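# Load two cartons onto cart and park it in bay

## Task

Move both cartons from the desk onto the utility cart's trays so that no part of either carton overhangs a tray edge, and get the cart parked in the yellow bay with all four of its wheels inside the taped area and none resting on the tape. At the end the robot must not be holding or touching anything it picked up, nothing may depend on the robot to stay where it is, and the robot must be upright (not fallen, not tilted). Release everything and move away.

## Robot and tools

ROBOT. A Hello Robot Stretch 3 with a single arm: a two-wheel differential base, a lift that slides up a mast, and a telescoping arm that reaches out to the robot's RIGHT, ending in a wrist (yaw, pitch, roll) and a two-finger gripper. The base cannot strafe, so reaching further forward means driving. The base is 0.33 m long and 0.34 m wide; on-the-spot turns pivot about the drive-wheel midpoint, 0.05 m behind the front edge. Fully retracted with the wrist folded, the wrist extends up to 0.06 m beyond the right side and a turn sweeps a 0.28 m radius; an unfolded, level wrist reaches past that circle. head_camera and nav_camera are on the head (both move with head_pan_rad and head_tilt_rad); wrist_camera rides on the gripper.

FRAMES. Base frame: origin on the floor between the drive wheels, x forward, y left, z up. hand_pose is reported in this frame, located where closed fingertips meet; with all wrist joints at 0 its x axis is up, y points back along the arm toward the mast, z points rearward. Fingertip pads are round, 0.04 m across, and sit slightly nearer the wrist when wide open. The odometry frame is the base frame as it was at scene start.

execute_actions. Arguments: actions (a list holding one action, or empty to just read state and images) and cameras (list of head_camera, nav_camera, wrist_camera or all; omitted/null/all gives every camera, [] gives none). An action may have base, joints, or both, plus optional contact_limits; its motions begin together. base holds exactly one key: translate_m, a relative drive in metres from where the base was last reported, forward positive, -1 to 1; or rotate_rad, a relative turn in radians, counter-clockwise (left) positive, -3.2 to 3.2. joints maps joint names to absolute targets: lift_m 0 to 1.1 m (arm height); arm_m 0 to 0.52 m (extension); wrist_yaw_rad -1.345 to 4.42 (0 = along the arm, positive toward the front, 3.0 = folded over the base); wrist_pitch_rad -1.57 to 0.451 (0 level, negative tips fingers down); wrist_roll_rad -2.911 to 2.911 (0 = fingers side by side and level); gripper_m -0.089 to 0.179 (larger is wider; the real fingertip gap is about 0.007 m less when nearly shut, 0.025 m less when fully open, and zero below 0.007); head_pan_rad -3.953 to 1.73 (0 forward, positive left, -1.57 looks along the arm); head_tilt_rad -1.53 to 0.419 (negative looks down). Done tolerances: lift and arm 0.004, yaw and roll 0.02, pitch 0.05, gripper 0.004, head 0.02. An action runs at most 15 s. A bad key or value rejects the entire call with no motion. A joint or base left out may still be driving toward an earlier target without its status saying so. If one call reports a stop, later motion calls in the same reply are skipped.

contact_limits: {"arm_m": n}, n a motor effort percentage 1 to 100; the arm halts (contact_stop) when its effort reaches about n (about -n when retracting). Smaller is softer; too small halts at once. It also caps the arm's holding force until the next action. Values above the maximum are clipped.

wait: seconds 0 to 10; commands nothing, returns state and images. zoom_image: camera plus region [x0, y0, x1, y1] in pixels of that camera's latest full image, origin top-left, at most 504 by 504. finished_scene: scene = the current scene's number; irreversible, reports success. An empty execute_actions call tells you the current scene and its task.

RESULTS. joint_positions; hand_pose; base_status and joint_status: done, off_target (stopped short, may still push), contact_stop, time_out, torque_fault (after the last three the old target is dropped and the joint holds where it stopped, unless slack or switched off). on_its_own covers things not commanded in this call; its held at value is a target, not the actual position. lidar_m: 12 distances in metres from the base origin in 30-degree sectors, 1st straight ahead then counter-clockwise (4th left, 7th behind, 10th right), "-" = nothing; scan plane 0.17 m high, range 0.15 to 12 m, misses glass, thin legs, tabletops; the mast and a low lift block sectors 5, 6, 9, 10 partly. wrist_depth_mm (45 to 1000) and head_depth_mm (280 to 4000, image sideways): 7x7 grids of median depth, top-left first. base_odometry from wheel turns (slip counts as travel), heading -3.142 to 3.142, left positive; turned_by_wheels and turned_by_imu since last result; base_tilt forward/right positive, with a fixed bias up to about 4 degrees. motor_effort in percent, positive toward higher values, bracket = peak, with fixed biases and noise; wheel effort positive means pushing forward. contact_limits line shows current, default and maximum. pictures lists image order.

SPEED. The base goes fastest (0.30 m/s, 1.9 rad/s) only when stowed: lift_m under 0.30, arm_m under 0.03, wrist_yaw_rad over 2.54; otherwise 0.10 m/s and 0.63 rad/s.

GRIPPER. Grip by commanding below the object's width (lower squeezes harder, but a stall guard eases off, so heavy items can slip; send a new value to re-squeeze). Release by opening at least 0.02 above the touch value. Neither reading nor status proves a grasp.

CAUTIONS. Fold or unfold the wrist only with lift_m 0.32 to 0.95, pitch -0.4, roll near 0; once folded, lift can go down to 0.25. With yaw below -0.4 keep pitch at -0.5 or lower. Arm and lift stop on firm contact and go slack until recommanded (a loaded slack lift can sink; closing fingers on a surface lifts it). Base, wrist and head never auto-stop. Wrist servos overloaded for several seconds shut off for 10 s. Pushing something rigid with the gripper above about 0.45 m, raising the contact limit, pushing again after a contact_stop, driving while hooked on something fixed, or snagging furniture (worst when reversing) can tip the robot; if it leans, reverse the last move in small steps, free the gripper, and drop lift_m to about 0.2. Avoid drops, slams, hard hits and strong pushes. The scene keeps running while you think, and something may occasionally nudge a loose object.

Each tool is called after "Emit:" in YAML: its name, and indented under it one key for each argument.

## Session

Emit:
execute_actions:
  actions: []

Scene clock: 0.00 s.
base_odometry: x=+0.000 y=+0.000 heading=+0.000 (m, m, rad; odometry frame)
turned_by_wheels: +0.000 (rad since the last result)
turned_by_imu: +0.000 (rad since the last result)
base_tilt: forward=+1.5 right=+0.9 (deg)
lidar_m: 0.96 1.24 2.04 2.15 1.90 1.68 1.24 1.82 1.63 1.64 1.95 1.36
head_depth_mm: 1795 2335 2838 2871 2450 2231 2238 / 1819 2283 2921 2997 2446 1335 971 / 1801 2482 3108 3082 2425 1374 930 / 1807 2331 3161 3144 2494 1436 989 / 1818 2474 3301 3299 3224 1441 1327 / 1810 2648 3401 3380 3355 1356 1377 / 1814 2648 3414 3330 3380 3276 2267
base_status: not commanded
joint_positions: lift_m=+0.449 arm_m=+0.000 wrist_yaw_rad=+2.813 wrist_pitch_rad=-0.508 wrist_roll_rad=-0.010 gripper_m=+0.037 head_pan_rad=+0.018 head_tilt_rad=-0.011
joint_status: not commanded
motor_effort: left_wheel=-1 right_wheel=+0 lift_m=+19 arm_m=+0 wrist_yaw_rad=+0 wrist_pitch_rad=+4 wrist_roll_rad=+0 gripper_m=-1 head_pan_rad=+0 head_tilt_rad=+0 (%)
hand_pose: x=+0.0473 y=+0.0558 z=+0.4424 quat_wxyz=(+0.287, +0.701, +0.065, +0.650) (m; base frame)
wrist_depth_mm: - - - - - - - / - - - - - - - / - - - - - - - / 862 - 860 854 879 882 874 / 722 - 741 724 733 736 737 / 620 636 - 610 621 628 626 / 543 546 - 547 548 553 544
pictures: head_camera (sideways: a quarter turn clockwise sets it upright), nav_camera (sideways: a quarter turn counterclockwise sets it upright), wrist_camera
Images, in order (width x height): head_camera 896x504, nav_camera 672x504, wrist_camera 644x364.

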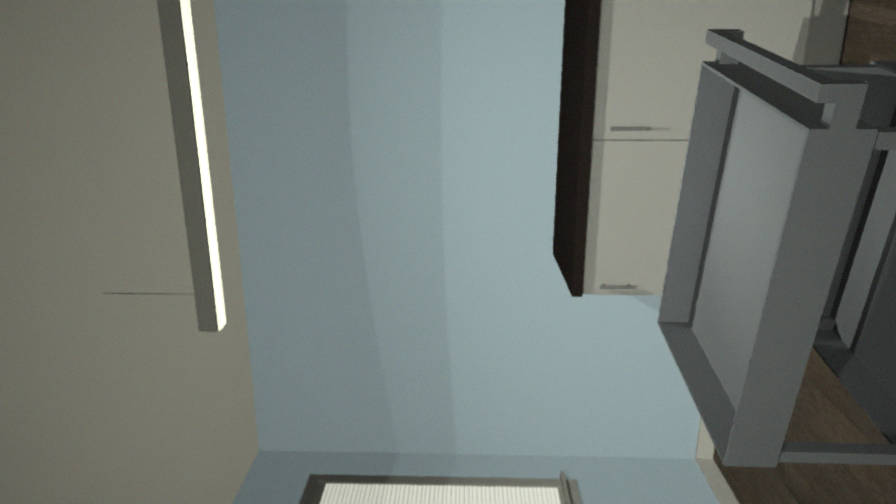

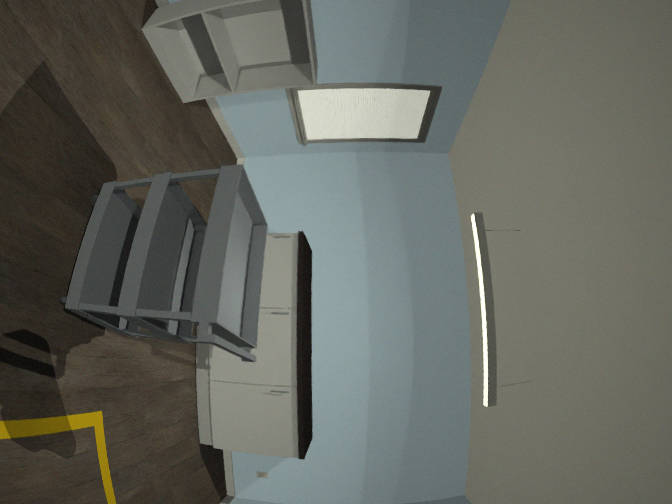

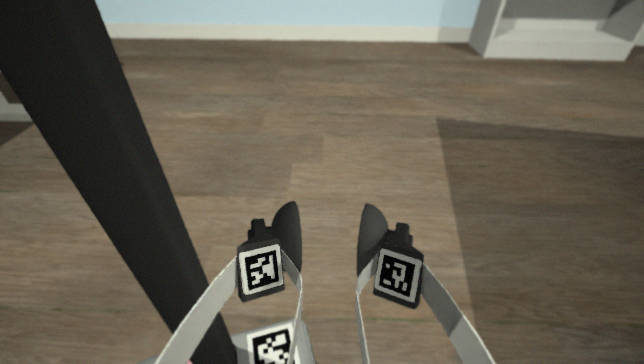

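Emit:
execute_actions:
  actions:
    - {"joints":{"head_pan_rad":-0.8,"head_tilt_rad":-0.8}}
  cameras: ["head_camera","nav_camera"]

Emit:
execute_actions:
  actions:
    - {"joints":{"head_pan_rad":-2.4,"head_tilt_rad":-0.6}}
  cameras: ["head_camera","nav_camera"]

Emit:
execute_actions:
  actions:
    - {"joints":{"head_pan_rad":-3.9,"head_tilt_rad":-0.6}}
  cameras: ["head_camera","nav_camera"]

Scene clock: 6.67 s.
base_odometry: x=+0.000 y=+0.000 heading=+0.000 (m, m, rad; odometry frame)
turned_by_wheels: +0.000 (rad since the last result)
turned_by_imu: +0.000 (rad since the last result)
base_tilt: forward=+1.4 right=+1.0 (deg)
lidar_m: 0.96 1.25 2.04 2.14 1.89 1.68 1.24 1.83 1.63 1.64 1.95 1.36
head_depth_mm: 1930 2077 2180 1881 1541 1321 1161 / 2203 2380 2398 1846 1549 1317 1156 / 2522 2714 2355 1865 1543 1318 1153 / 2897 3015 2334 1867 1545 1317 1158 / 2941 3031 2351 1858 1545 1325 1166 / 2241 2490 2379 1856 1553 1320 1161 / 2114 2320 2333 1878 1537 1317 1152
base_status: not commanded
joint_positions: lift_m=+0.449 arm_m=+0.000 wrist_yaw_rad=+2.813 wrist_pitch_rad=-0.508 wrist_roll_rad=-0.010 gripper_m=+0.037 head_pan_rad=-0.793 head_tilt_rad=-0.790
joint_status: all done
motor_effort: left_wheel=-1(1) right_wheel=+0(0) lift_m=+19(19) arm_m=+0(0) wrist_yaw_rad=-1(0) wrist_pitch_rad=+4(4) wrist_roll_rad=+0(0) gripper_m=+0(0) head_pan_rad=-2(30) head_tilt_rad=-4(27) (%)
hand_pose: x=+0.0473 y=+0.0558 z=+0.4424 quat_wxyz=(+0.287, +0.701, +0.065, +0.650) (m; base frame)
wrist_depth_mm: - - - - - - - / - - - - - - - / - - - - - - - / 868 - 883 874 875 876 862 / 732 - 749 738 751 719 722 / 614 616 - 607 630 631 629 / 545 547 - 552 553 550 544
pictures: head_camera (sideways: a quarter turn clockwise sets it upright), nav_camera (sideways: a quarter turn counterclockwise sets it upright)
Images, in order (width x height): head_camera 896x504, nav_camera 672x504.

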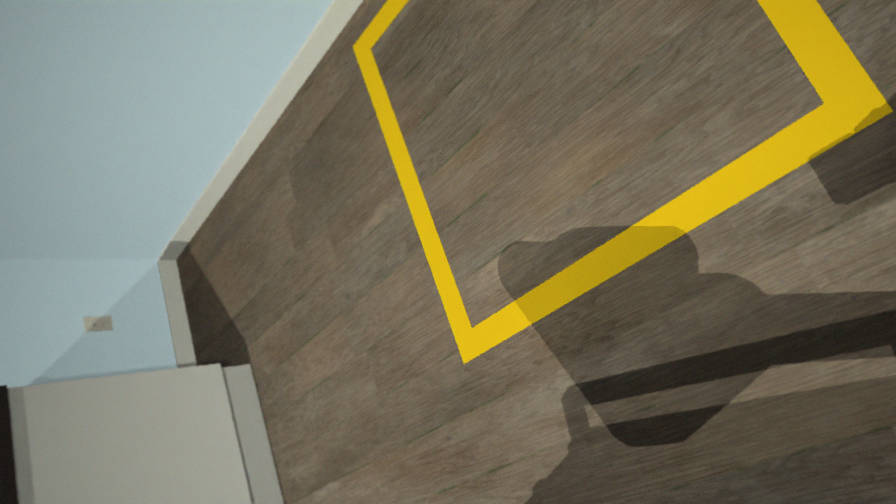

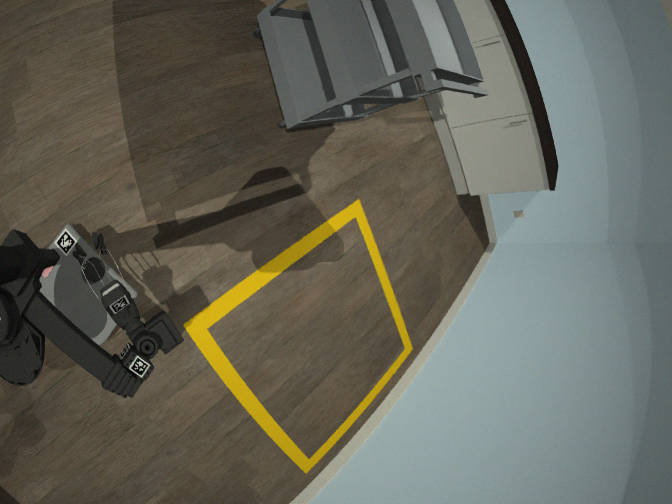

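Scene clock: 8.00 s.
base_odometry: x=+0.000 y=+0.000 heading=+0.000 (m, m, rad; odometry frame)
turned_by_wheels: +0.000 (rad since the last result)
turned_by_imu: +0.000 (rad since the last result)
base_tilt: forward=+1.3 right=+1.0 (deg)
lidar_m: 0.96 1.24 2.05 2.15 1.89 1.68 1.24 1.82 1.63 1.64 1.95 1.37
head_depth_mm: 1847 1997 2141 2244 1847 1486 1255 / 1769 1983 2241 2362 1834 1502 1258 / 1673 1828 2019 2228 1848 1485 1257 / 1564 1728 1915 2133 1825 1478 1259 / 1483 1621 1799 1978 1832 1472 1254 / 1413 1533 1694 1861 1823 1495 1242 / 1337 1446 1600 1749 1817 1475 1252
base_status: not commanded
joint_positions: lift_m=+0.449 arm_m=+0.000 wrist_yaw_rad=+2.813 wrist_pitch_rad=-0.508 wrist_roll_rad=-0.010 gripper_m=+0.037 head_pan_rad=-2.393 head_tilt_rad=-0.606
joint_status: all done
motor_effort: left_wheel=-1(1) right_wheel=+0(0) lift_m=+19(19) arm_m=+0(0) wrist_yaw_rad=+0(1) wrist_pitch_rad=+4(4) wrist_roll_rad=+0(0) gripper_m=-1(1) head_pan_rad=-3(30) head_tilt_rad=+2(14) (%)
hand_pose: x=+0.0473 y=+0.0558 z=+0.4424 quat_wxyz=(+0.287, +0.701, +0.065, +0.650) (m; base frame)
wrist_depth_mm: - - - - - - - / - - - - - - - / - - - - - - - / 868 - 867 867 885 855 876 / 717 - 749 720 729 735 738 / 622 616 - 604 621 625 626 / 539 550 - 553 545 547 548
pictures: head_camera (sideways: a quarter turn clockwise sets it upright), nav_camera (sideways: a quarter turn counterclockwise sets it upright)
Images, in order (width x height): head_camera 896x504, nav_camera 672x504.

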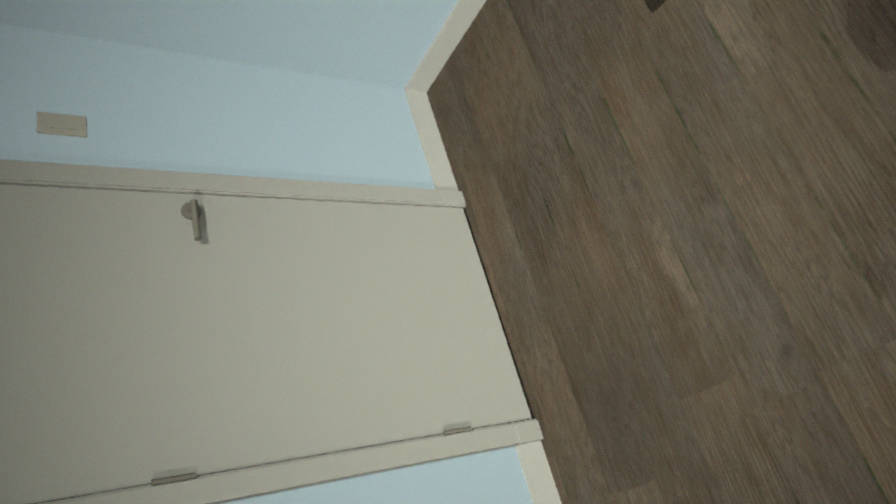

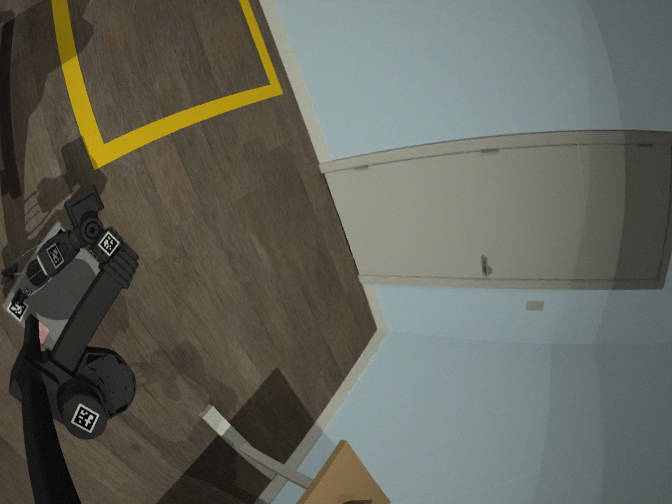

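Scene clock: 9.30 s.
base_odometry: x=+0.000 y=+0.000 heading=+0.000 (m, m, rad; odometry frame)
turned_by_wheels: +0.000 (rad since the last result)
turned_by_imu: +0.000 (rad since the last result)
base_tilt: forward=+1.5 right=+1.1 (deg)
lidar_m: 0.96 1.24 2.04 2.14 1.89 1.68 1.24 1.83 1.63 1.64 1.95 1.36
head_depth_mm: - - - - - - - / 1716 1860 - - - - - / 1650 1802 1438 2134 1844 1485 1255 / 1572 1722 1528 2091 1827 1499 1246 / 1510 1642 1515 1228 1837 1485 1245 / 1439 1555 1530 1156 1837 1478 1245 / 1384 1496 1517 1107 1816 1485 1246
base_status: not commanded
joint_positions: lift_m=+0.449 arm_m=+0.000 wrist_yaw_rad=+2.813 wrist_pitch_rad=-0.508 wrist_roll_rad=-0.010 gripper_m=+0.037 head_pan_rad=-3.893 head_tilt_rad=-0.606
joint_status: all done
motor_effort: left_wheel=-1(1) right_wheel=+0(0) lift_m=+19(19) arm_m=+0(0) wrist_yaw_rad=+1(0) wrist_pitch_rad=+4(4) wrist_roll_rad=+0(0) gripper_m=-1(0) head_pan_rad=-2(30) head_tilt_rad=+2(4) (%)
hand_pose: x=+0.0473 y=+0.0558 z=+0.4424 quat_wxyz=(+0.287, +0.701, +0.065, +0.650) (m; base frame)
wrist_depth_mm: - - - - - - - / - - - - - - - / - - - - - - - / 872 - 878 849 866 881 872 / 718 - 761 728 741 733 723 / 626 621 - 610 634 627 623 / 547 550 - 553 550 544 548
pictures: head_camera (sideways: a quarter turn clockwise sets it upright), nav_camera (sideways: a quarter turn counterclockwise sets it upright)
Images, in order (width x height): head_camera 896x504, nav_camera 672x504.

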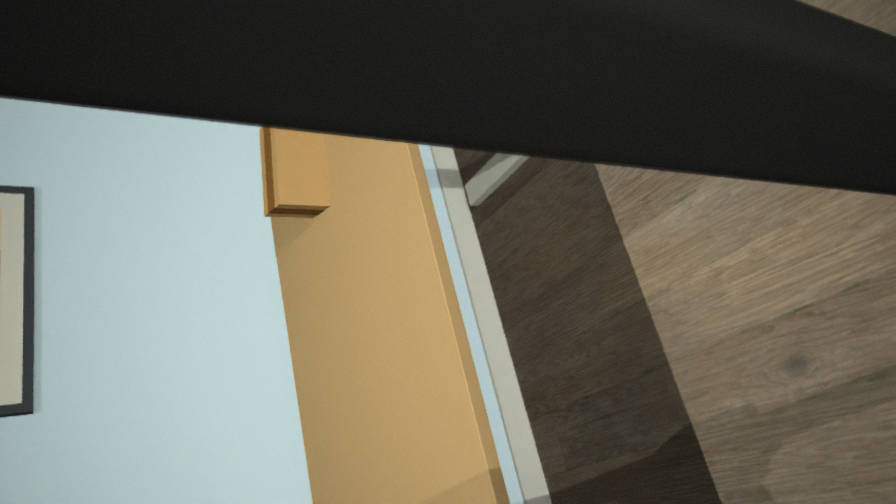

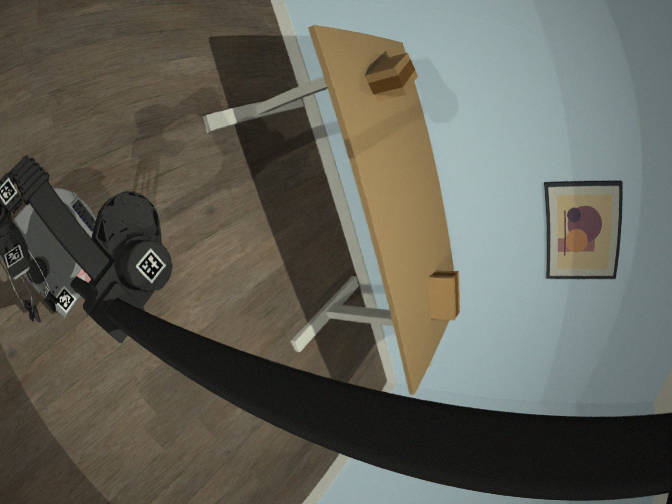

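Emit:
execute_actions:
  actions:
    - {"base":{"rotate_rad":-0.28},"joints":{"head_pan_rad":-3.14,"head_tilt_rad":-0.5,"lift_m":0.27}}
  cameras: ["head_camera","nav_camera"]

Scene clock: 30.73 s.
base_odometry: x=+0.000 y=+0.000 heading=-0.280 (m, m, rad; odometry frame)
turned_by_wheels: -0.280 (rad since the last result)
turned_by_imu: -0.279 (rad since the last result)
base_tilt: forward=+1.4 right=+1.0 (deg)
lidar_m: 0.96 1.02 2.04 2.14 2.23 1.59 1.24 1.76 1.66 1.63 1.71 2.40
head_depth_mm: 1384 1508 1647 1282 1904 1610 1332 / 1412 1519 1627 1284 1906 1609 1335 / 1403 1522 1656 1286 1934 1608 1331 / 1408 1518 1633 1273 1896 1617 1338 / 1411 1511 1639 1193 1502 1566 1326 / 1412 1535 1666 1268 1913 1626 1330 / 1419 1527 1658 1801 1935 1608 1322
base_status: done
joint_positions: lift_m=+0.271 arm_m=+0.000 wrist_yaw_rad=+2.813 wrist_pitch_rad=-0.509 wrist_roll_rad=-0.010 gripper_m=+0.037 head_pan_rad=-3.147 head_tilt_rad=-0.507
joint_status: all done
motor_effort: left_wheel=+2(7) right_wheel=-2(3) lift_m=+8(19) arm_m=+0(0) wrist_yaw_rad=-1(0) wrist_pitch_rad=+4(4) wrist_roll_rad=+0(1) gripper_m=+0(1) head_pan_rad=+2(29) head_tilt_rad=+3(8) (%)
hand_pose: x=+0.0473 y=+0.0557 z=+0.2635 quat_wxyz=(+0.288, +0.701, +0.065, +0.650) (m; base frame)
wrist_depth_mm: - - - - - - - / - - - - - - 966 / 711 756 756 751 754 758 758 / 607 - 607 614 614 601 610 / 506 - 522 506 515 507 506 / 439 - - 434 432 436 434 / - - - 376 382 380 381
pictures: head_camera (sideways: a quarter turn clockwise sets it upright), nav_camera (sideways: a quarter turn counterclockwise sets it upright)
Images, in order (width x height): head_camera 896x504, nav_camera 672x504.

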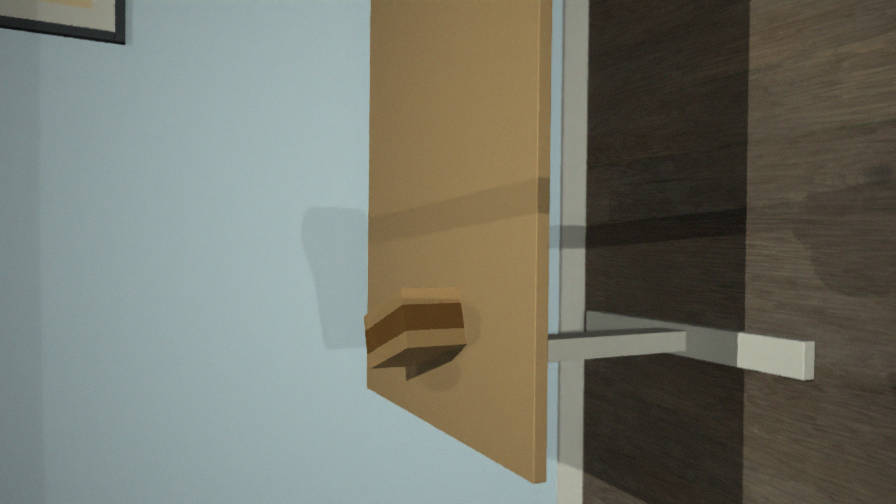

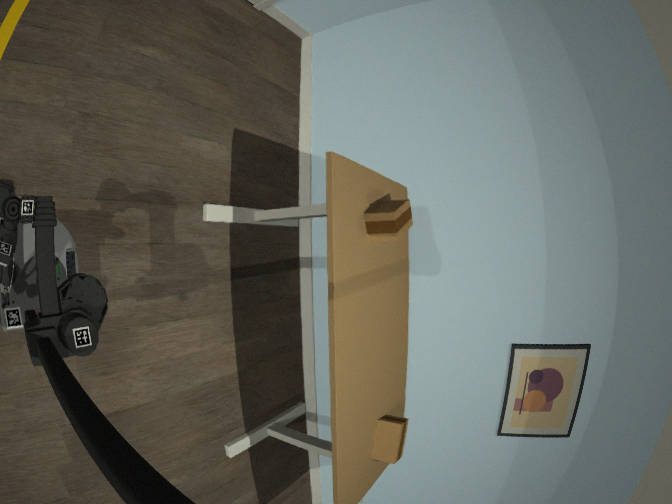

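Emit:
execute_actions:
  actions:
    - {"base":{"translate_m":-0.45}}
  cameras: []

Emit:
execute_actions:
  actions:
    - {"base":{"rotate_rad":-1.24},"joints":{"head_pan_rad":-1.57,"head_tilt_rad":-0.7,"lift_m":0.9,"wrist_pitch_rad":-0.4}}
  cameras: []

Emit:
execute_actions:
  actions:
    - {"joints":{"wrist_yaw_rad":0,"gripper_m":0.179}}

Scene clock: 46.73 s.
base_odometry: x=-0.433 y=+0.124 heading=-0.280 (m, m, rad; odometry frame)
turned_by_wheels: +0.000 (rad since the last result)
turned_by_imu: -0.001 (rad since the last result)
base_tilt: forward=+1.3 right=+0.9 (deg)
lidar_m: 1.41 1.52 2.22 2.15 1.29 1.26 0.80 0.81 1.66 1.60 1.70 2.37
head_depth_mm: 1020 1101 1202 1264 929 728 645 / 1019 1105 1210 1258 928 728 1239 / 1021 1104 1204 1264 923 725 1236 / 1023 1111 1206 1275 925 723 1242 / 1021 1114 1203 1268 819 722 1232 / 1023 1114 1204 1271 833 724 1184 / 1027 1104 1207 1311 925 723 1237
base_status: done
joint_positions: lift_m=+0.271 arm_m=+0.000 wrist_yaw_rad=+2.813 wrist_pitch_rad=-0.509 wrist_roll_rad=-0.010 gripper_m=+0.037 head_pan_rad=-3.147 head_tilt_rad=-0.506
joint_status: not commanded
motor_effort: left_wheel=+2(8) right_wheel=-2(6) lift_m=+8(8) arm_m=+0(0) wrist_yaw_rad=-1(0) wrist_pitch_rad=+4(4) wrist_roll_rad=+0(0) gripper_m=-1(1) head_pan_rad=+2(3) head_tilt_rad=+3(3) (%)
hand_pose: x=+0.0473 y=+0.0557 z=+0.2635 quat_wxyz=(+0.288, +0.701, +0.065, +0.650) (m; base frame)
wrist_depth_mm: - - - - - - - / - - - - - - - / 716 743 762 762 748 766 772 / 598 - 601 608 614 600 606 / 497 - 519 504 512 507 506 / 447 - - 431 436 433 437 / - - - 380 380 379 382
pictures: none
No camera images: the call's "cameras" was empty. Leave "cameras" out to get every camera's image.

Scene clock: 53.30 s.
base_odometry: x=-0.433 y=+0.124 heading=-1.520 (m, m, rad; odometry frame)
turned_by_wheels: -1.240 (rad since the last result)
turned_by_imu: -1.234 (rad since the last result)
base_tilt: forward=+1.4 right=+1.1 (deg)
lidar_m: 1.64 2.02 1.42 1.42 2.37 2.15 2.11 1.28 1.23 0.80 1.53 1.60
head_depth_mm: 988 1094 1172 936 748 - - / 1023 1129 1200 841 745 - - / 1056 1167 1247 818 746 671 - / 1092 1213 1353 929 746 - - / 1137 1270 1438 1573 748 - - / 1174 1323 1504 1765 1580 1401 1178 / 1215 1368 1585 1856 1679 1396 1200
base_status: done
joint_positions: lift_m=+0.899 arm_m=+0.000 wrist_yaw_rad=+2.813 wrist_pitch_rad=-0.419 wrist_roll_rad=-0.010 gripper_m=+0.037 head_pan_rad=-1.577 head_tilt_rad=-0.692
joint_status: all done
motor_effort: left_wheel=+2(11) right_wheel=-2(6) lift_m=+29(30) arm_m=+0(0) wrist_yaw_rad=+0(0) wrist_pitch_rad=+5(5) wrist_roll_rad=+0(0) gripper_m=+0(1) head_pan_rad=+2(30) head_tilt_rad=-3(15) (%)
hand_pose: x=+0.0512 y=+0.0673 z=+0.9117 quat_wxyz=(+0.259, +0.703, +0.034, +0.662) (m; base frame)
wrist_depth_mm: - - - - - - - / - - - - - - - / - - - - - - - / - - - - - - - / - - - - - - - / - - - - - - - / - - - - - - -
pictures: none
No camera images: the call's "cameras" was empty. Leave "cameras" out to get every camera's image.

Scene clock: 55.73 s.
base_odometry: x=-0.433 y=+0.124 heading=-1.520 (m, m, rad; odometry frame)
turned_by_wheels: +0.000 (rad since the last result)
turned_by_imu: +0.000 (rad since the last result)
base_tilt: forward=+1.5 right=+1.1 (deg)
lidar_m: 1.64 2.02 1.41 1.41 2.36 2.15 2.11 1.28 1.23 0.80 1.52 1.60
head_depth_mm: 995 1098 1172 937 749 - - / 1026 1136 1198 841 768 - - / 1060 1169 1255 820 781 - - / 1090 1219 1353 937 792 - 1153 / 1128 1260 1446 1554 765 1378 1197 / 1170 1326 1501 1751 1632 1393 1199 / 1219 1364 1583 1851 1659 1393 1194
base_status: not commanded
joint_positions: lift_m=+0.899 arm_m=+0.000 wrist_yaw_rad=+0.003 wrist_pitch_rad=-0.419 wrist_roll_rad=-0.010 gripper_m=+0.179 head_pan_rad=-1.577 head_tilt_rad=-0.692
joint_status: all done
motor_effort: left_wheel=+2(2) right_wheel=-2(2) lift_m=+29(29) arm_m=+0(0) wrist_yaw_rad=-2(4) wrist_pitch_rad=+5(5) wrist_roll_rad=+0(1) gripper_m=+0(98) head_pan_rad=+2(3) head_tilt_rad=-2(2) (%)
hand_pose: x=-0.0208 y=-0.3691 z=+0.9117 quat_wxyz=(+0.696, +0.149, -0.687, -0.146) (m; base frame)
wrist_depth_mm: - - - 931 857 762 693 / - - - - 892 819 736 / - - - 826 488 727 737 / - - - 540 490 550 555 / - - 434 444 443 439 442 / - - - 369 368 364 371 / - - - - 326 318 310
pictures: head_camera (sideways: a quarter turn clockwise sets it upright), nav_camera (sideways: a quarter turn counterclockwise sets it upright), wrist_camera
Images, in order (width x height): head_camera 896x504, nav_camera 672x504, wrist_camera 644x364.

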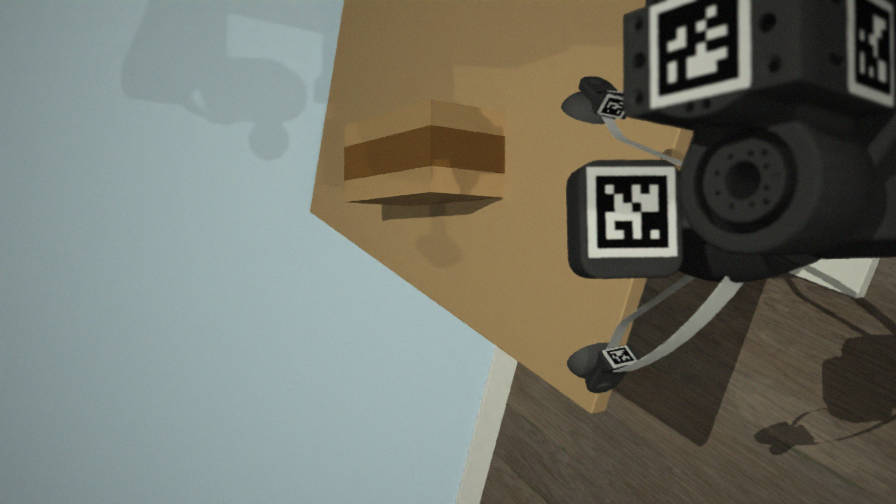

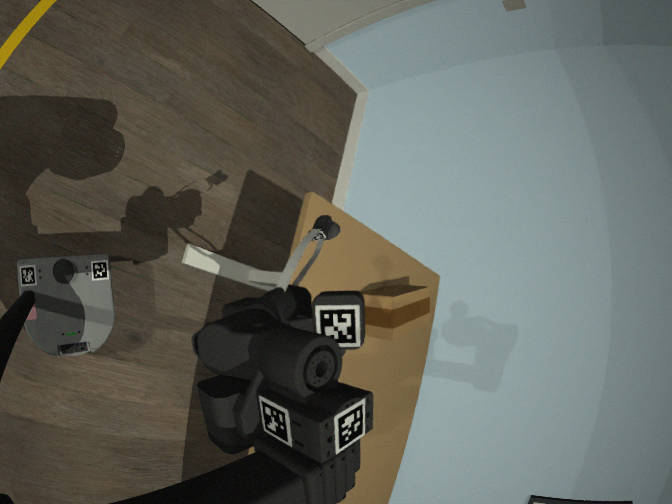

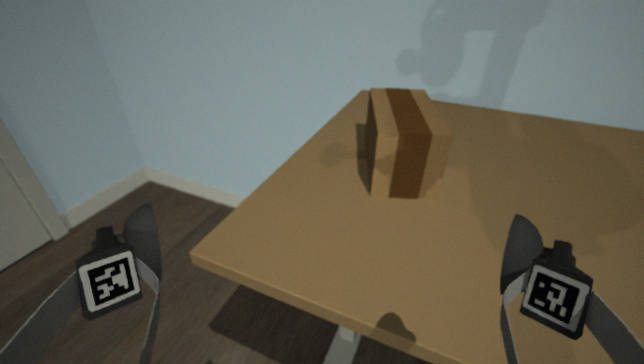

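Emit:
execute_actions:
  actions:
    - {"base":{"translate_m":-0.12},"joints":{"wrist_pitch_rad":-0.7,"lift_m":0.84,"arm_m":0.2}}
  cameras: ["head_camera","wrist_camera"]

Scene clock: 64.60 s.
base_odometry: x=-0.439 y=+0.244 heading=-1.520 (m, m, rad; odometry frame)
turned_by_wheels: +0.000 (rad since the last result)
turned_by_imu: -0.001 (rad since the last result)
base_tilt: forward=+1.3 right=+1.1 (deg)
lidar_m: 1.72 2.15 1.45 1.47 2.23 2.04 2.04 1.16 1.19 0.79 1.47 1.71
head_depth_mm: 959 1054 1148 977 - - 1185 / 988 1093 1177 1015 - 638 1198 / 1020 1135 1205 1013 - 669 1195 / 1053 1173 1251 799 728 1310 1200 / 1094 1217 1350 932 724 1333 1170 / 1132 1279 1450 1553 745 1393 1200 / 1175 1325 1535 1785 767 1401 1192
base_status: done
joint_positions: lift_m=+0.841 arm_m=+0.200 wrist_yaw_rad=+0.002 wrist_pitch_rad=-0.712 wrist_roll_rad=-0.010 gripper_m=+0.179 head_pan_rad=-1.577 head_tilt_rad=-0.692
joint_status: all done
motor_effort: left_wheel=+2(5) right_wheel=-2(5) lift_m=+8(27) arm_m=+2(1) wrist_yaw_rad=-2(4) wrist_pitch_rad=+3(6) wrist_roll_rad=+0(1) gripper_m=+0(0) head_pan_rad=+2(2) head_tilt_rad=-4(1) (%)
hand_pose: x=-0.0213 y=-0.5229 z=+0.7937 quat_wxyz=(+0.667, +0.248, -0.659, -0.245) (m; base frame)
wrist_depth_mm: - - 835 228 438 472 478 / - - 387 250 359 390 390 / - 329 329 294 316 330 331 / 294 285 284 284 285 284 284 / 251 258 251 250 250 253 251 / 229 219 224 225 224 222 224 / 206 203 202 204 203 202 199
pictures: head_camera (sideways: a quarter turn clockwise sets it upright), wrist_camera
Images, in order (width x height): head_camera 896x504, wrist_camera 644x364.

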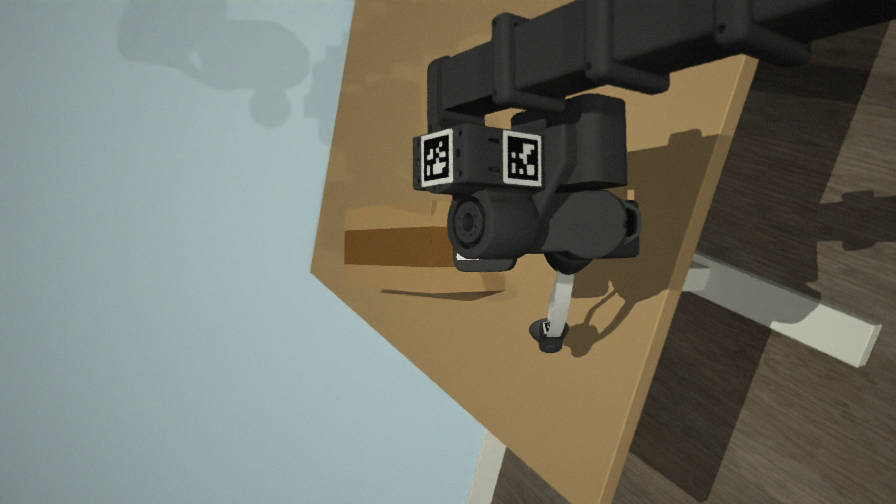

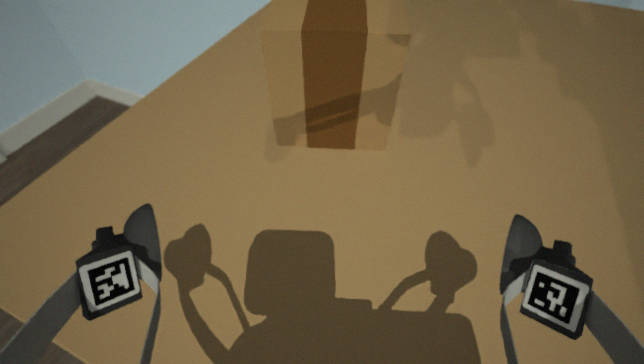

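Emit:
execute_actions:
  actions:
    - {"joints":{"lift_m":0.865,"arm_m":0.40}}
  cameras: ["head_camera","wrist_camera"]

Scene clock: 73.77 s.
base_odometry: x=-0.439 y=+0.244 heading=-1.520 (m, m, rad; odometry frame)
turned_by_wheels: +0.000 (rad since the last result)
turned_by_imu: +0.000 (rad since the last result)
base_tilt: forward=+1.4 right=+1.1 (deg)
lidar_m: 1.72 2.15 1.45 1.48 2.24 2.04 2.04 1.16 1.19 0.79 1.47 1.71
head_depth_mm: 956 1052 1145 1013 - - 1194 / 985 1087 1181 922 735 636 1198 / 1015 1134 - 893 747 673 1207 / 1057 1180 1252 820 743 1295 1204 / 1092 1222 1360 932 743 1335 1177 / 1125 1270 1447 1543 746 1397 1197 / 1178 1329 1525 1797 768 1405 1201
base_status: not commanded
joint_positions: lift_m=+0.864 arm_m=+0.400 wrist_yaw_rad=+0.002 wrist_pitch_rad=-0.712 wrist_roll_rad=-0.010 gripper_m=+0.179 head_pan_rad=-1.577 head_tilt_rad=-0.692
joint_status: all done
motor_effort: left_wheel=+2(2) right_wheel=-2(2) lift_m=+29(29) arm_m=+3(4) wrist_yaw_rad=-3(3) wrist_pitch_rad=+3(3) wrist_roll_rad=+1(0) gripper_m=+0(0) head_pan_rad=+2(2) head_tilt_rad=-2(2) (%)
hand_pose: x=-0.0213 y=-0.7229 z=+0.8173 quat_wxyz=(+0.667, +0.249, -0.659, -0.245) (m; base frame)
wrist_depth_mm: - 804 681 519 510 480 438 / - - 790 224 397 426 431 / - - 350 189 202 363 362 / - - 174 164 169 313 314 / - 283 148 145 145 279 275 / 592 242 130 129 129 244 247 / 218 223 122 119 120 223 220
pictures: head_camera (sideways: a quarter turn clockwise sets it upright), wrist_camera
Images, in order (width x height): head_camera 896x504, wrist_camera 644x364.

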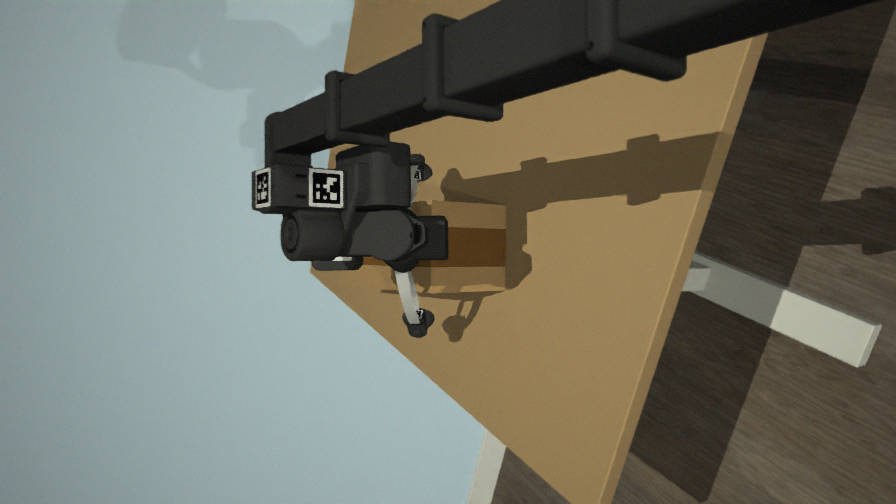

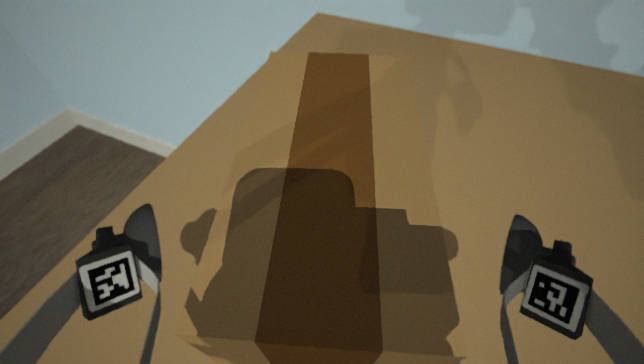

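Emit:
execute_actions:
  actions:
    - {"joints":{"lift_m":0.83,"arm_m":0.445}}
  cameras: ["head_camera","wrist_camera"]

Scene clock: 83.03 s.
base_odometry: x=-0.439 y=+0.244 heading=-1.520 (m, m, rad; odometry frame)
turned_by_wheels: +0.000 (rad since the last result)
turned_by_imu: +0.000 (rad since the last result)
base_tilt: forward=+1.4 right=+1.0 (deg)
lidar_m: 1.72 2.15 1.45 1.48 2.24 2.04 2.04 1.17 1.19 0.79 1.47 1.71
head_depth_mm: 956 1053 1151 973 - - 1177 / 984 1085 1179 - 729 647 1201 / 1021 1136 - 873 749 670 1203 / 1057 1175 1250 823 747 1300 1190 / 1089 1216 1354 933 746 1333 1179 / 1136 1272 1448 1550 747 1403 1207 / 1179 1319 1533 1791 769 1402 1195
base_status: not commanded
joint_positions: lift_m=+0.834 arm_m=+0.444 wrist_yaw_rad=+0.006 wrist_pitch_rad=-0.691 wrist_roll_rad=-0.007 gripper_m=+0.179 head_pan_rad=-1.577 head_tilt_rad=-0.692
joint_status: lift_m contact_stop (moved -0.030 of -0.034); the others done
on_its_own: lift_m is slack since a contact_stop, until your next command for it
motor_effort: left_wheel=+2(9) right_wheel=-2(10) lift_m=+18(28) arm_m=+5(9) wrist_yaw_rad=-6(12) wrist_pitch_rad=-3(4) wrist_roll_rad=-2(2) gripper_m=-1(1) head_pan_rad=+2(2) head_tilt_rad=-3(3) (%)
hand_pose: x=-0.0205 y=-0.7715 z=+0.7908 quat_wxyz=(+0.668, +0.242, -0.662, -0.237) (m; base frame)
wrist_depth_mm: 874 735 633 505 473 445 400 / - 914 724 185 193 397 398 / - - 312 155 156 332 330 / - - 137 133 134 285 284 / - 257 117 117 117 249 250 / 234 161 104 104 104 104 224 / 197 197 94 93 94 96 196
pictures: head_camera (sideways: a quarter turn clockwise sets it upright), wrist_camera
Images, in order (width x height): head_camera 896x504, wrist_camera 644x364.

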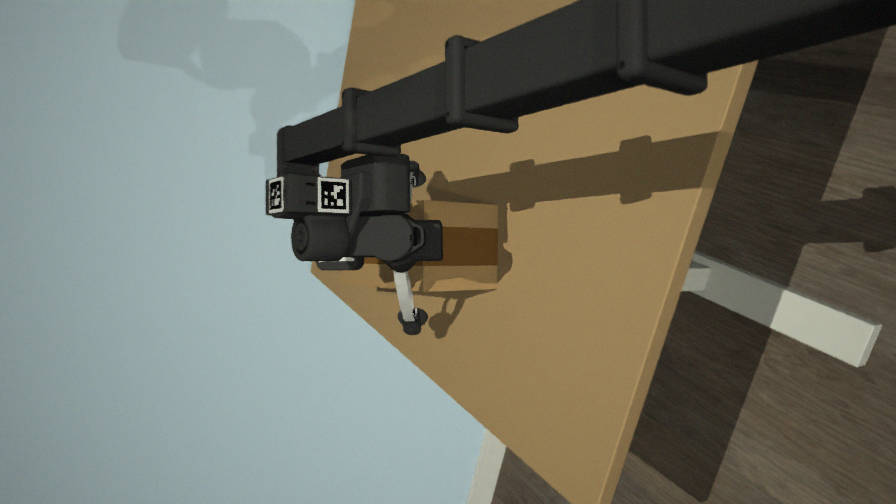

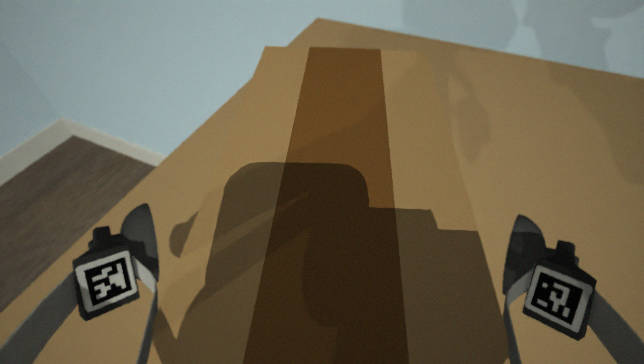

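Emit:
execute_actions:
  actions:
    - {"joints":{"lift_m":0.885,"wrist_pitch_rad":-1.0}}
  cameras: []

Emit:
execute_actions:
  actions:
    - {"joints":{"arm_m":0.51}}
  cameras: ["head_camera","wrist_camera"]

Scene clock: 90.97 s.
base_odometry: x=-0.439 y=+0.244 heading=-1.520 (m, m, rad; odometry frame)
turned_by_wheels: +0.000 (rad since the last result)
turned_by_imu: +0.000 (rad since the last result)
base_tilt: forward=+1.3 right=+1.1 (deg)
lidar_m: 1.72 2.15 1.44 1.48 2.24 2.04 2.04 1.16 1.18 0.79 1.47 1.71
head_depth_mm: 954 1051 1148 - - 616 1196 / 986 1084 - 905 748 639 1203 / 1015 1102 - 898 747 670 1200 / 1060 1164 1265 774 745 1301 1200 / 1092 1225 1360 922 748 1336 1172 / 1135 1268 1445 1551 744 1391 1195 / 1179 1325 1536 1790 765 1386 1194
base_status: not commanded
joint_positions: lift_m=+0.884 arm_m=+0.445 wrist_yaw_rad=+0.003 wrist_pitch_rad=-1.006 wrist_roll_rad=-0.007 gripper_m=+0.179 head_pan_rad=-1.577 head_tilt_rad=-0.692
joint_status: all done
motor_effort: left_wheel=+1(5) right_wheel=-1(4) lift_m=+29(33) arm_m=-1(5) wrist_yaw_rad=-3(6) wrist_pitch_rad=+2(33) wrist_roll_rad=-1(2) gripper_m=-1(1) head_pan_rad=+3(3) head_tilt_rad=-2(3) (%)
hand_pose: x=-0.0213 y=-0.7070 z=+0.7937 quat_wxyz=(+0.622, +0.343, -0.616, -0.339) (m; base frame)
wrist_depth_mm: - - 313 163 163 316 316 / - - 156 150 150 294 292 / - 276 142 139 139 271 269 / - 258 133 130 130 254 252 / 243 244 123 121 122 237 237 / 230 223 115 114 114 220 223 / 212 212 109 108 108 207 209
pictures: none
No camera images: the call's "cameras" was empty. Leave "cameras" out to get every camera's image.

Scene clock: 92.60 s.
base_odometry: x=-0.439 y=+0.244 heading=-1.520 (m, m, rad; odometry frame)
turned_by_wheels: +0.000 (rad since the last result)
turned_by_imu: +0.000 (rad since the last result)
base_tilt: forward=+1.4 right=+1.0 (deg)
lidar_m: 1.72 2.15 1.45 1.48 2.23 2.04 2.04 1.16 1.19 0.79 1.48 1.71
head_depth_mm: 958 1051 1145 - - 614 1201 / 983 1089 - 905 748 634 1205 / 1021 1106 1147 908 745 669 1194 / 1056 1156 - 790 748 1307 1204 / 1090 1227 1354 935 745 1332 1175 / 1129 1277 1446 1538 747 1385 1198 / 1181 1328 1521 1785 767 1397 1194
base_status: not commanded
joint_positions: lift_m=+0.884 arm_m=+0.510 wrist_yaw_rad=+0.002 wrist_pitch_rad=-1.007 wrist_roll_rad=-0.007 gripper_m=+0.179 head_pan_rad=-1.577 head_tilt_rad=-0.692
joint_status: all done
motor_effort: left_wheel=+0(1) right_wheel=-1(1) lift_m=+29(29) arm_m=+2(6) wrist_yaw_rad=-3(4) wrist_pitch_rad=+2(2) wrist_roll_rad=-1(1) gripper_m=+0(0) head_pan_rad=+2(2) head_tilt_rad=-2(2) (%)
hand_pose: x=-0.0213 y=-0.7713 z=+0.7936 quat_wxyz=(+0.622, +0.343, -0.616, -0.339) (m; base frame)
wrist_depth_mm: - 905 326 319 318 319 315 / - - 288 149 149 293 292 / - 283 142 139 139 272 270 / - 257 132 130 130 254 250 / 941 244 122 121 121 237 237 / 229 223 115 114 114 219 223 / 212 211 109 108 108 206 208
pictures: head_camera (sideways: a quarter turn clockwise sets it upright), wrist_camera
Images, in order (width x height): head_camera 896x504, wrist_camera 644x364.

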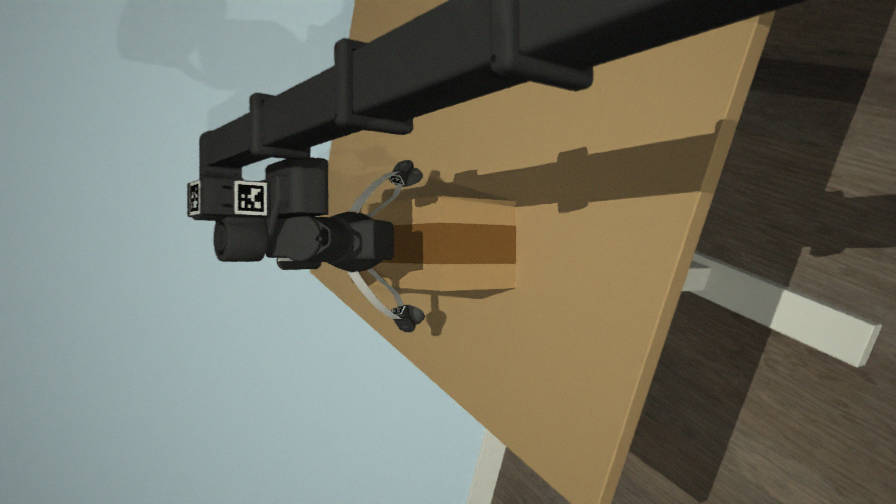

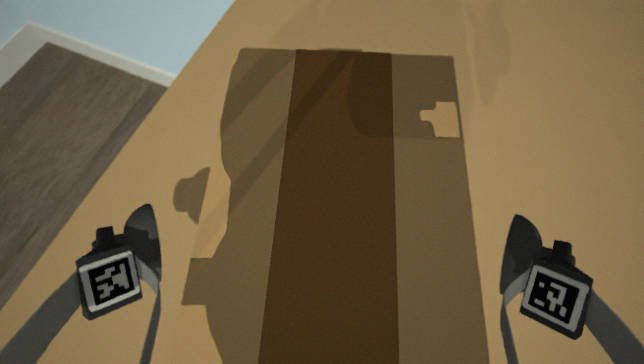

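Emit:
execute_actions:
  actions:
    - {"joints":{"lift_m":0.862,"arm_m":0.50}}
  cameras: []

Emit:
execute_actions:
  actions:
    - {"joints":{"gripper_m":0.05}}
  cameras: ["wrist_camera"]

Emit:
execute_actions:
  actions:
    - {"joints":{"lift_m":0.92}}
  cameras: ["head_camera","wrist_camera"]

Scene clock: 101.27 s.
base_odometry: x=-0.439 y=+0.244 heading=-1.520 (m, m, rad; odometry frame)
turned_by_wheels: +0.000 (rad since the last result)
turned_by_imu: -0.001 (rad since the last result)
base_tilt: forward=+1.4 right=+0.9 (deg)
lidar_m: 1.72 2.16 1.45 1.48 2.24 2.04 2.03 1.16 1.19 0.79 1.47 1.71
head_depth_mm: 954 1057 1148 998 - 607 1190 / 985 1091 1164 910 750 638 1209 / 1021 1114 1139 903 752 671 1202 / 1062 1168 1269 785 747 1303 1206 / 1093 1217 1358 903 748 1337 1176 / 1132 1269 1448 1533 749 1389 1196 / 1181 1331 1510 1777 769 1403 1196
base_status: not commanded
joint_positions: lift_m=+0.864 arm_m=+0.500 wrist_yaw_rad=-0.001 wrist_pitch_rad=-0.991 wrist_roll_rad=-0.008 gripper_m=+0.179 head_pan_rad=-1.577 head_tilt_rad=-0.692
joint_status: lift_m contact_stop (moved -0.020 of -0.022); the others done
on_its_own: lift_m is slack since a contact_stop, until your next command for it
motor_effort: left_wheel=-4(4) right_wheel=+3(2) lift_m=+18(27) arm_m=+1(3) wrist_yaw_rad=+1(2) wrist_pitch_rad=-2(3) wrist_roll_rad=-1(1) gripper_m=-1(1) head_pan_rad=+2(2) head_tilt_rad=-3(2) (%)
hand_pose: x=-0.0217 y=-0.7651 z=+0.7755 quat_wxyz=(+0.625, +0.338, -0.619, -0.335) (m; base frame)
wrist_depth_mm: - 901 303 145 144 301 302 / - - 136 132 132 277 277 / - 264 123 122 122 257 256 / - 242 114 113 113 235 237 / 229 227 107 106 106 109 222 / 216 102 100 99 99 99 209 / 197 196 94 94 93 95 194
pictures: none
No camera images: the call's "cameras" was empty. Leave "cameras" out to get every camera's image.

not run: a stop came earlier in this reply.

not run: a stop came earlier in this reply.

Emit:
execute_actions:
  actions:
    - {"joints":{"gripper_m":0.05,"lift_m":0.872}}
  cameras: ["wrist_camera"]

Emit:
execute_actions:
  actions:
    - {"joints":{"lift_m":0.92}}
  cameras: ["head_camera","wrist_camera"]

Scene clock: 107.03 s.
base_odometry: x=-0.439 y=+0.244 heading=-1.520 (m, m, rad; odometry frame)
turned_by_wheels: +0.000 (rad since the last result)
turned_by_imu: +0.000 (rad since the last result)
base_tilt: forward=+1.4 right=+1.0 (deg)
lidar_m: 1.72 2.15 1.45 1.47 2.24 2.04 2.04 1.16 1.19 0.79 1.47 1.71
head_depth_mm: 957 1048 1153 1010 - 616 1197 / 984 1092 - 910 749 638 1198 / 1025 1113 1147 903 749 670 1201 / 1057 1178 1267 795 744 1303 1201 / 1094 1216 1355 922 745 1334 1179 / 1127 1284 1454 1544 743 1390 1192 / 1171 1328 1523 1774 764 1399 1195
base_status: not commanded
joint_positions: lift_m=+0.871 arm_m=+0.500 wrist_yaw_rad=-0.001 wrist_pitch_rad=-0.998 wrist_roll_rad=-0.008 gripper_m=+0.053 head_pan_rad=-1.577 head_tilt_rad=-0.692
joint_status: all done
motor_effort: left_wheel=-1(4) right_wheel=+0(3) lift_m=+27(22) arm_m=+0(1) wrist_yaw_rad=+1(1) wrist_pitch_rad=-1(3) wrist_roll_rad=-1(1) gripper_m=-51(100) head_pan_rad=+2(3) head_tilt_rad=-3(3) (%)
hand_pose: x=-0.0217 y=-0.7635 z=+0.7817 quat_wxyz=(+0.623, +0.340, -0.618, -0.338) (m; base frame)
wrist_depth_mm: - 897 310 149 149 306 304 / - - 140 136 137 281 280 / - 270 129 126 126 259 259 / - 246 119 118 118 239 243 / 234 232 111 110 110 223 225 / 219 159 104 104 103 103 213 / 202 201 98 98 97 148 200
pictures: wrist_camera
Images, in order (width x height): wrist_camera 644x364.

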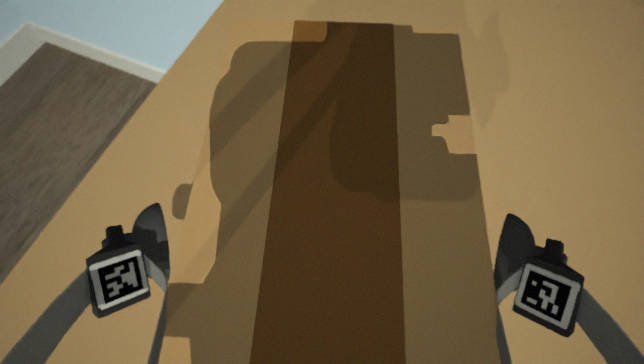

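Scene clock: 108.30 s.
base_odometry: x=-0.439 y=+0.244 heading=-1.520 (m, m, rad; odometry frame)
turned_by_wheels: +0.000 (rad since the last result)
turned_by_imu: +0.000 (rad since the last result)
base_tilt: forward=+1.4 right=+1.1 (deg)
lidar_m: 1.72 2.16 1.45 1.48 2.24 2.04 2.03 1.16 1.19 0.79 1.47 1.71
head_depth_mm: 956 1058 1130 - 718 624 1201 / 990 1068 - 936 751 639 1197 / 1022 1090 1193 845 745 669 1200 / 1049 1148 1140 731 746 1315 1196 / 1093 1217 1364 935 744 1328 1179 / 1133 1266 1447 1537 747 1398 1192 / 1174 1316 1524 1792 765 1404 1194
base_status: not commanded
joint_positions: lift_m=+0.919 arm_m=+0.500 wrist_yaw_rad=-0.001 wrist_pitch_rad=-1.039 wrist_roll_rad=-0.009 gripper_m=+0.060 head_pan_rad=-1.577 head_tilt_rad=-0.692
joint_status: all done
on_its_own: gripper_m is held at +0.059, not at your +0.050, by its stall guard, which is still easing
motor_effort: left_wheel=+0(2) right_wheel=-1(1) lift_m=+33(34) arm_m=+0(0) wrist_yaw_rad=+0(2) wrist_pitch_rad=+11(11) wrist_roll_rad=-1(1) gripper_m=-19(51) head_pan_rad=+2(2) head_tilt_rad=-3(1) (%)
hand_pose: x=-0.0217 y=-0.7541 z=+0.8246 quat_wxyz=(+0.617, +0.352, -0.611, -0.350) (m; base frame)
wrist_depth_mm: - 936 357 346 343 342 342 / - - 326 323 320 321 318 / - - 294 163 168 300 298 / - 287 145 141 142 281 280 / - 273 125 124 125 267 265 / 261 250 112 111 112 112 250 / 242 241 101 101 101 234 238
pictures: head_camera (sideways: a quarter turn clockwise sets it upright), wrist_camera
Images, in order (width x height): head_camera 896x504, wrist_camera 644x364.

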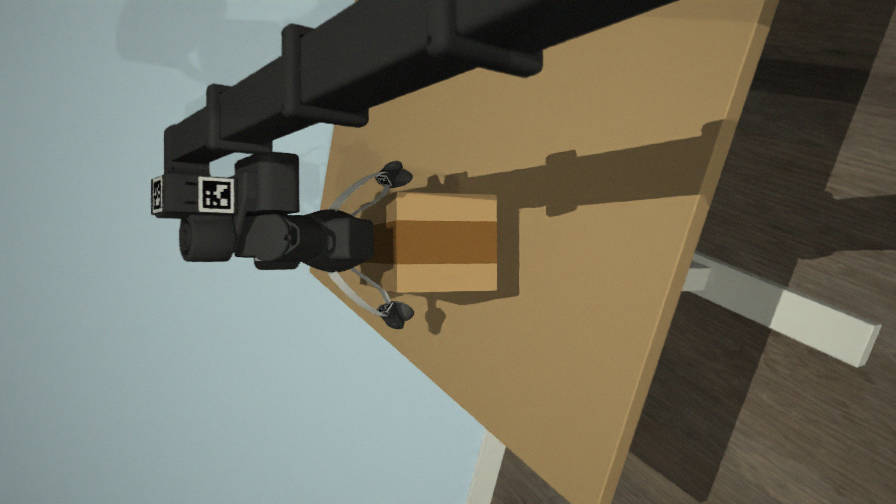

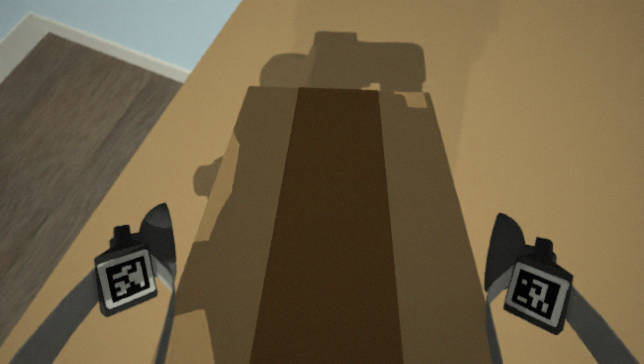

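Emit:
execute_actions:
  actions:
    - {"joints":{"lift_m":0.876}}
  cameras: []

Emit:
execute_actions:
  actions:
    - {"joints":{"gripper_m":0.179}}
  cameras: []

Emit:
execute_actions:
  actions:
    - {"joints":{"lift_m":0.903}}
  cameras: ["wrist_camera"]

Emit:
execute_actions:
  actions:
    - {"joints":{"gripper_m":0.075}}
  cameras: ["head_camera","wrist_camera"]

Scene clock: 122.10 s.
base_odometry: x=-0.439 y=+0.244 heading=-1.520 (m, m, rad; odometry frame)
turned_by_wheels: +0.000 (rad since the last result)
turned_by_imu: -0.001 (rad since the last result)
base_tilt: forward=+1.3 right=+1.1 (deg)
lidar_m: 1.72 2.15 1.45 1.48 2.24 2.04 2.04 1.16 1.19 0.79 1.47 1.71
head_depth_mm: 956 1055 1160 - - 625 1205 / 985 1083 - 904 749 640 1198 / 1020 1109 1160 904 748 672 1198 / 1057 1161 - 790 745 1303 1207 / 1090 1221 1355 938 744 1331 1178 / 1140 1267 1450 1537 750 1395 1196 / 1171 1328 1526 1790 769 1373 1194
base_status: not commanded
joint_positions: lift_m=+0.888 arm_m=+0.500 wrist_yaw_rad=-0.002 wrist_pitch_rad=-1.007 wrist_roll_rad=-0.012 gripper_m=+0.108 head_pan_rad=-1.577 head_tilt_rad=-0.692
joint_status: lift_m contact_stop (moved -0.031 of -0.043)
on_its_own: gripper_m is held at +0.107, not at your +0.050, by its stall guard, which is not easing now; lift_m is slack since a contact_stop, until your next command for it (your +0.876 is given up)
motor_effort: left_wheel=-1(3) right_wheel=+0(3) lift_m=+18(31) arm_m=+3(3) wrist_yaw_rad=+3(3) wrist_pitch_rad=+2(12) wrist_roll_rad=+1(7) gripper_m=-16(24) head_pan_rad=+2(2) head_tilt_rad=-3(2) (%)
hand_pose: x=-0.0219 y=-0.7610 z=+0.7969 quat_wxyz=(+0.623, +0.343, -0.616, -0.340) (m; base frame)
wrist_depth_mm: - 891 338 330 329 328 328 / - - 296 159 158 303 302 / - - 152 147 147 278 279 / - 265 140 137 137 262 260 / 928 251 130 128 128 247 244 / 234 229 122 120 121 - 229 / 222 220 114 114 114 217 217
pictures: none
No camera images: the call's "cameras" was empty. Leave "cameras" out to get every camera's image.

not run: a stop came earlier in this reply.

not run: a stop came earlier in this reply.

not run: a stop came earlier in this reply.


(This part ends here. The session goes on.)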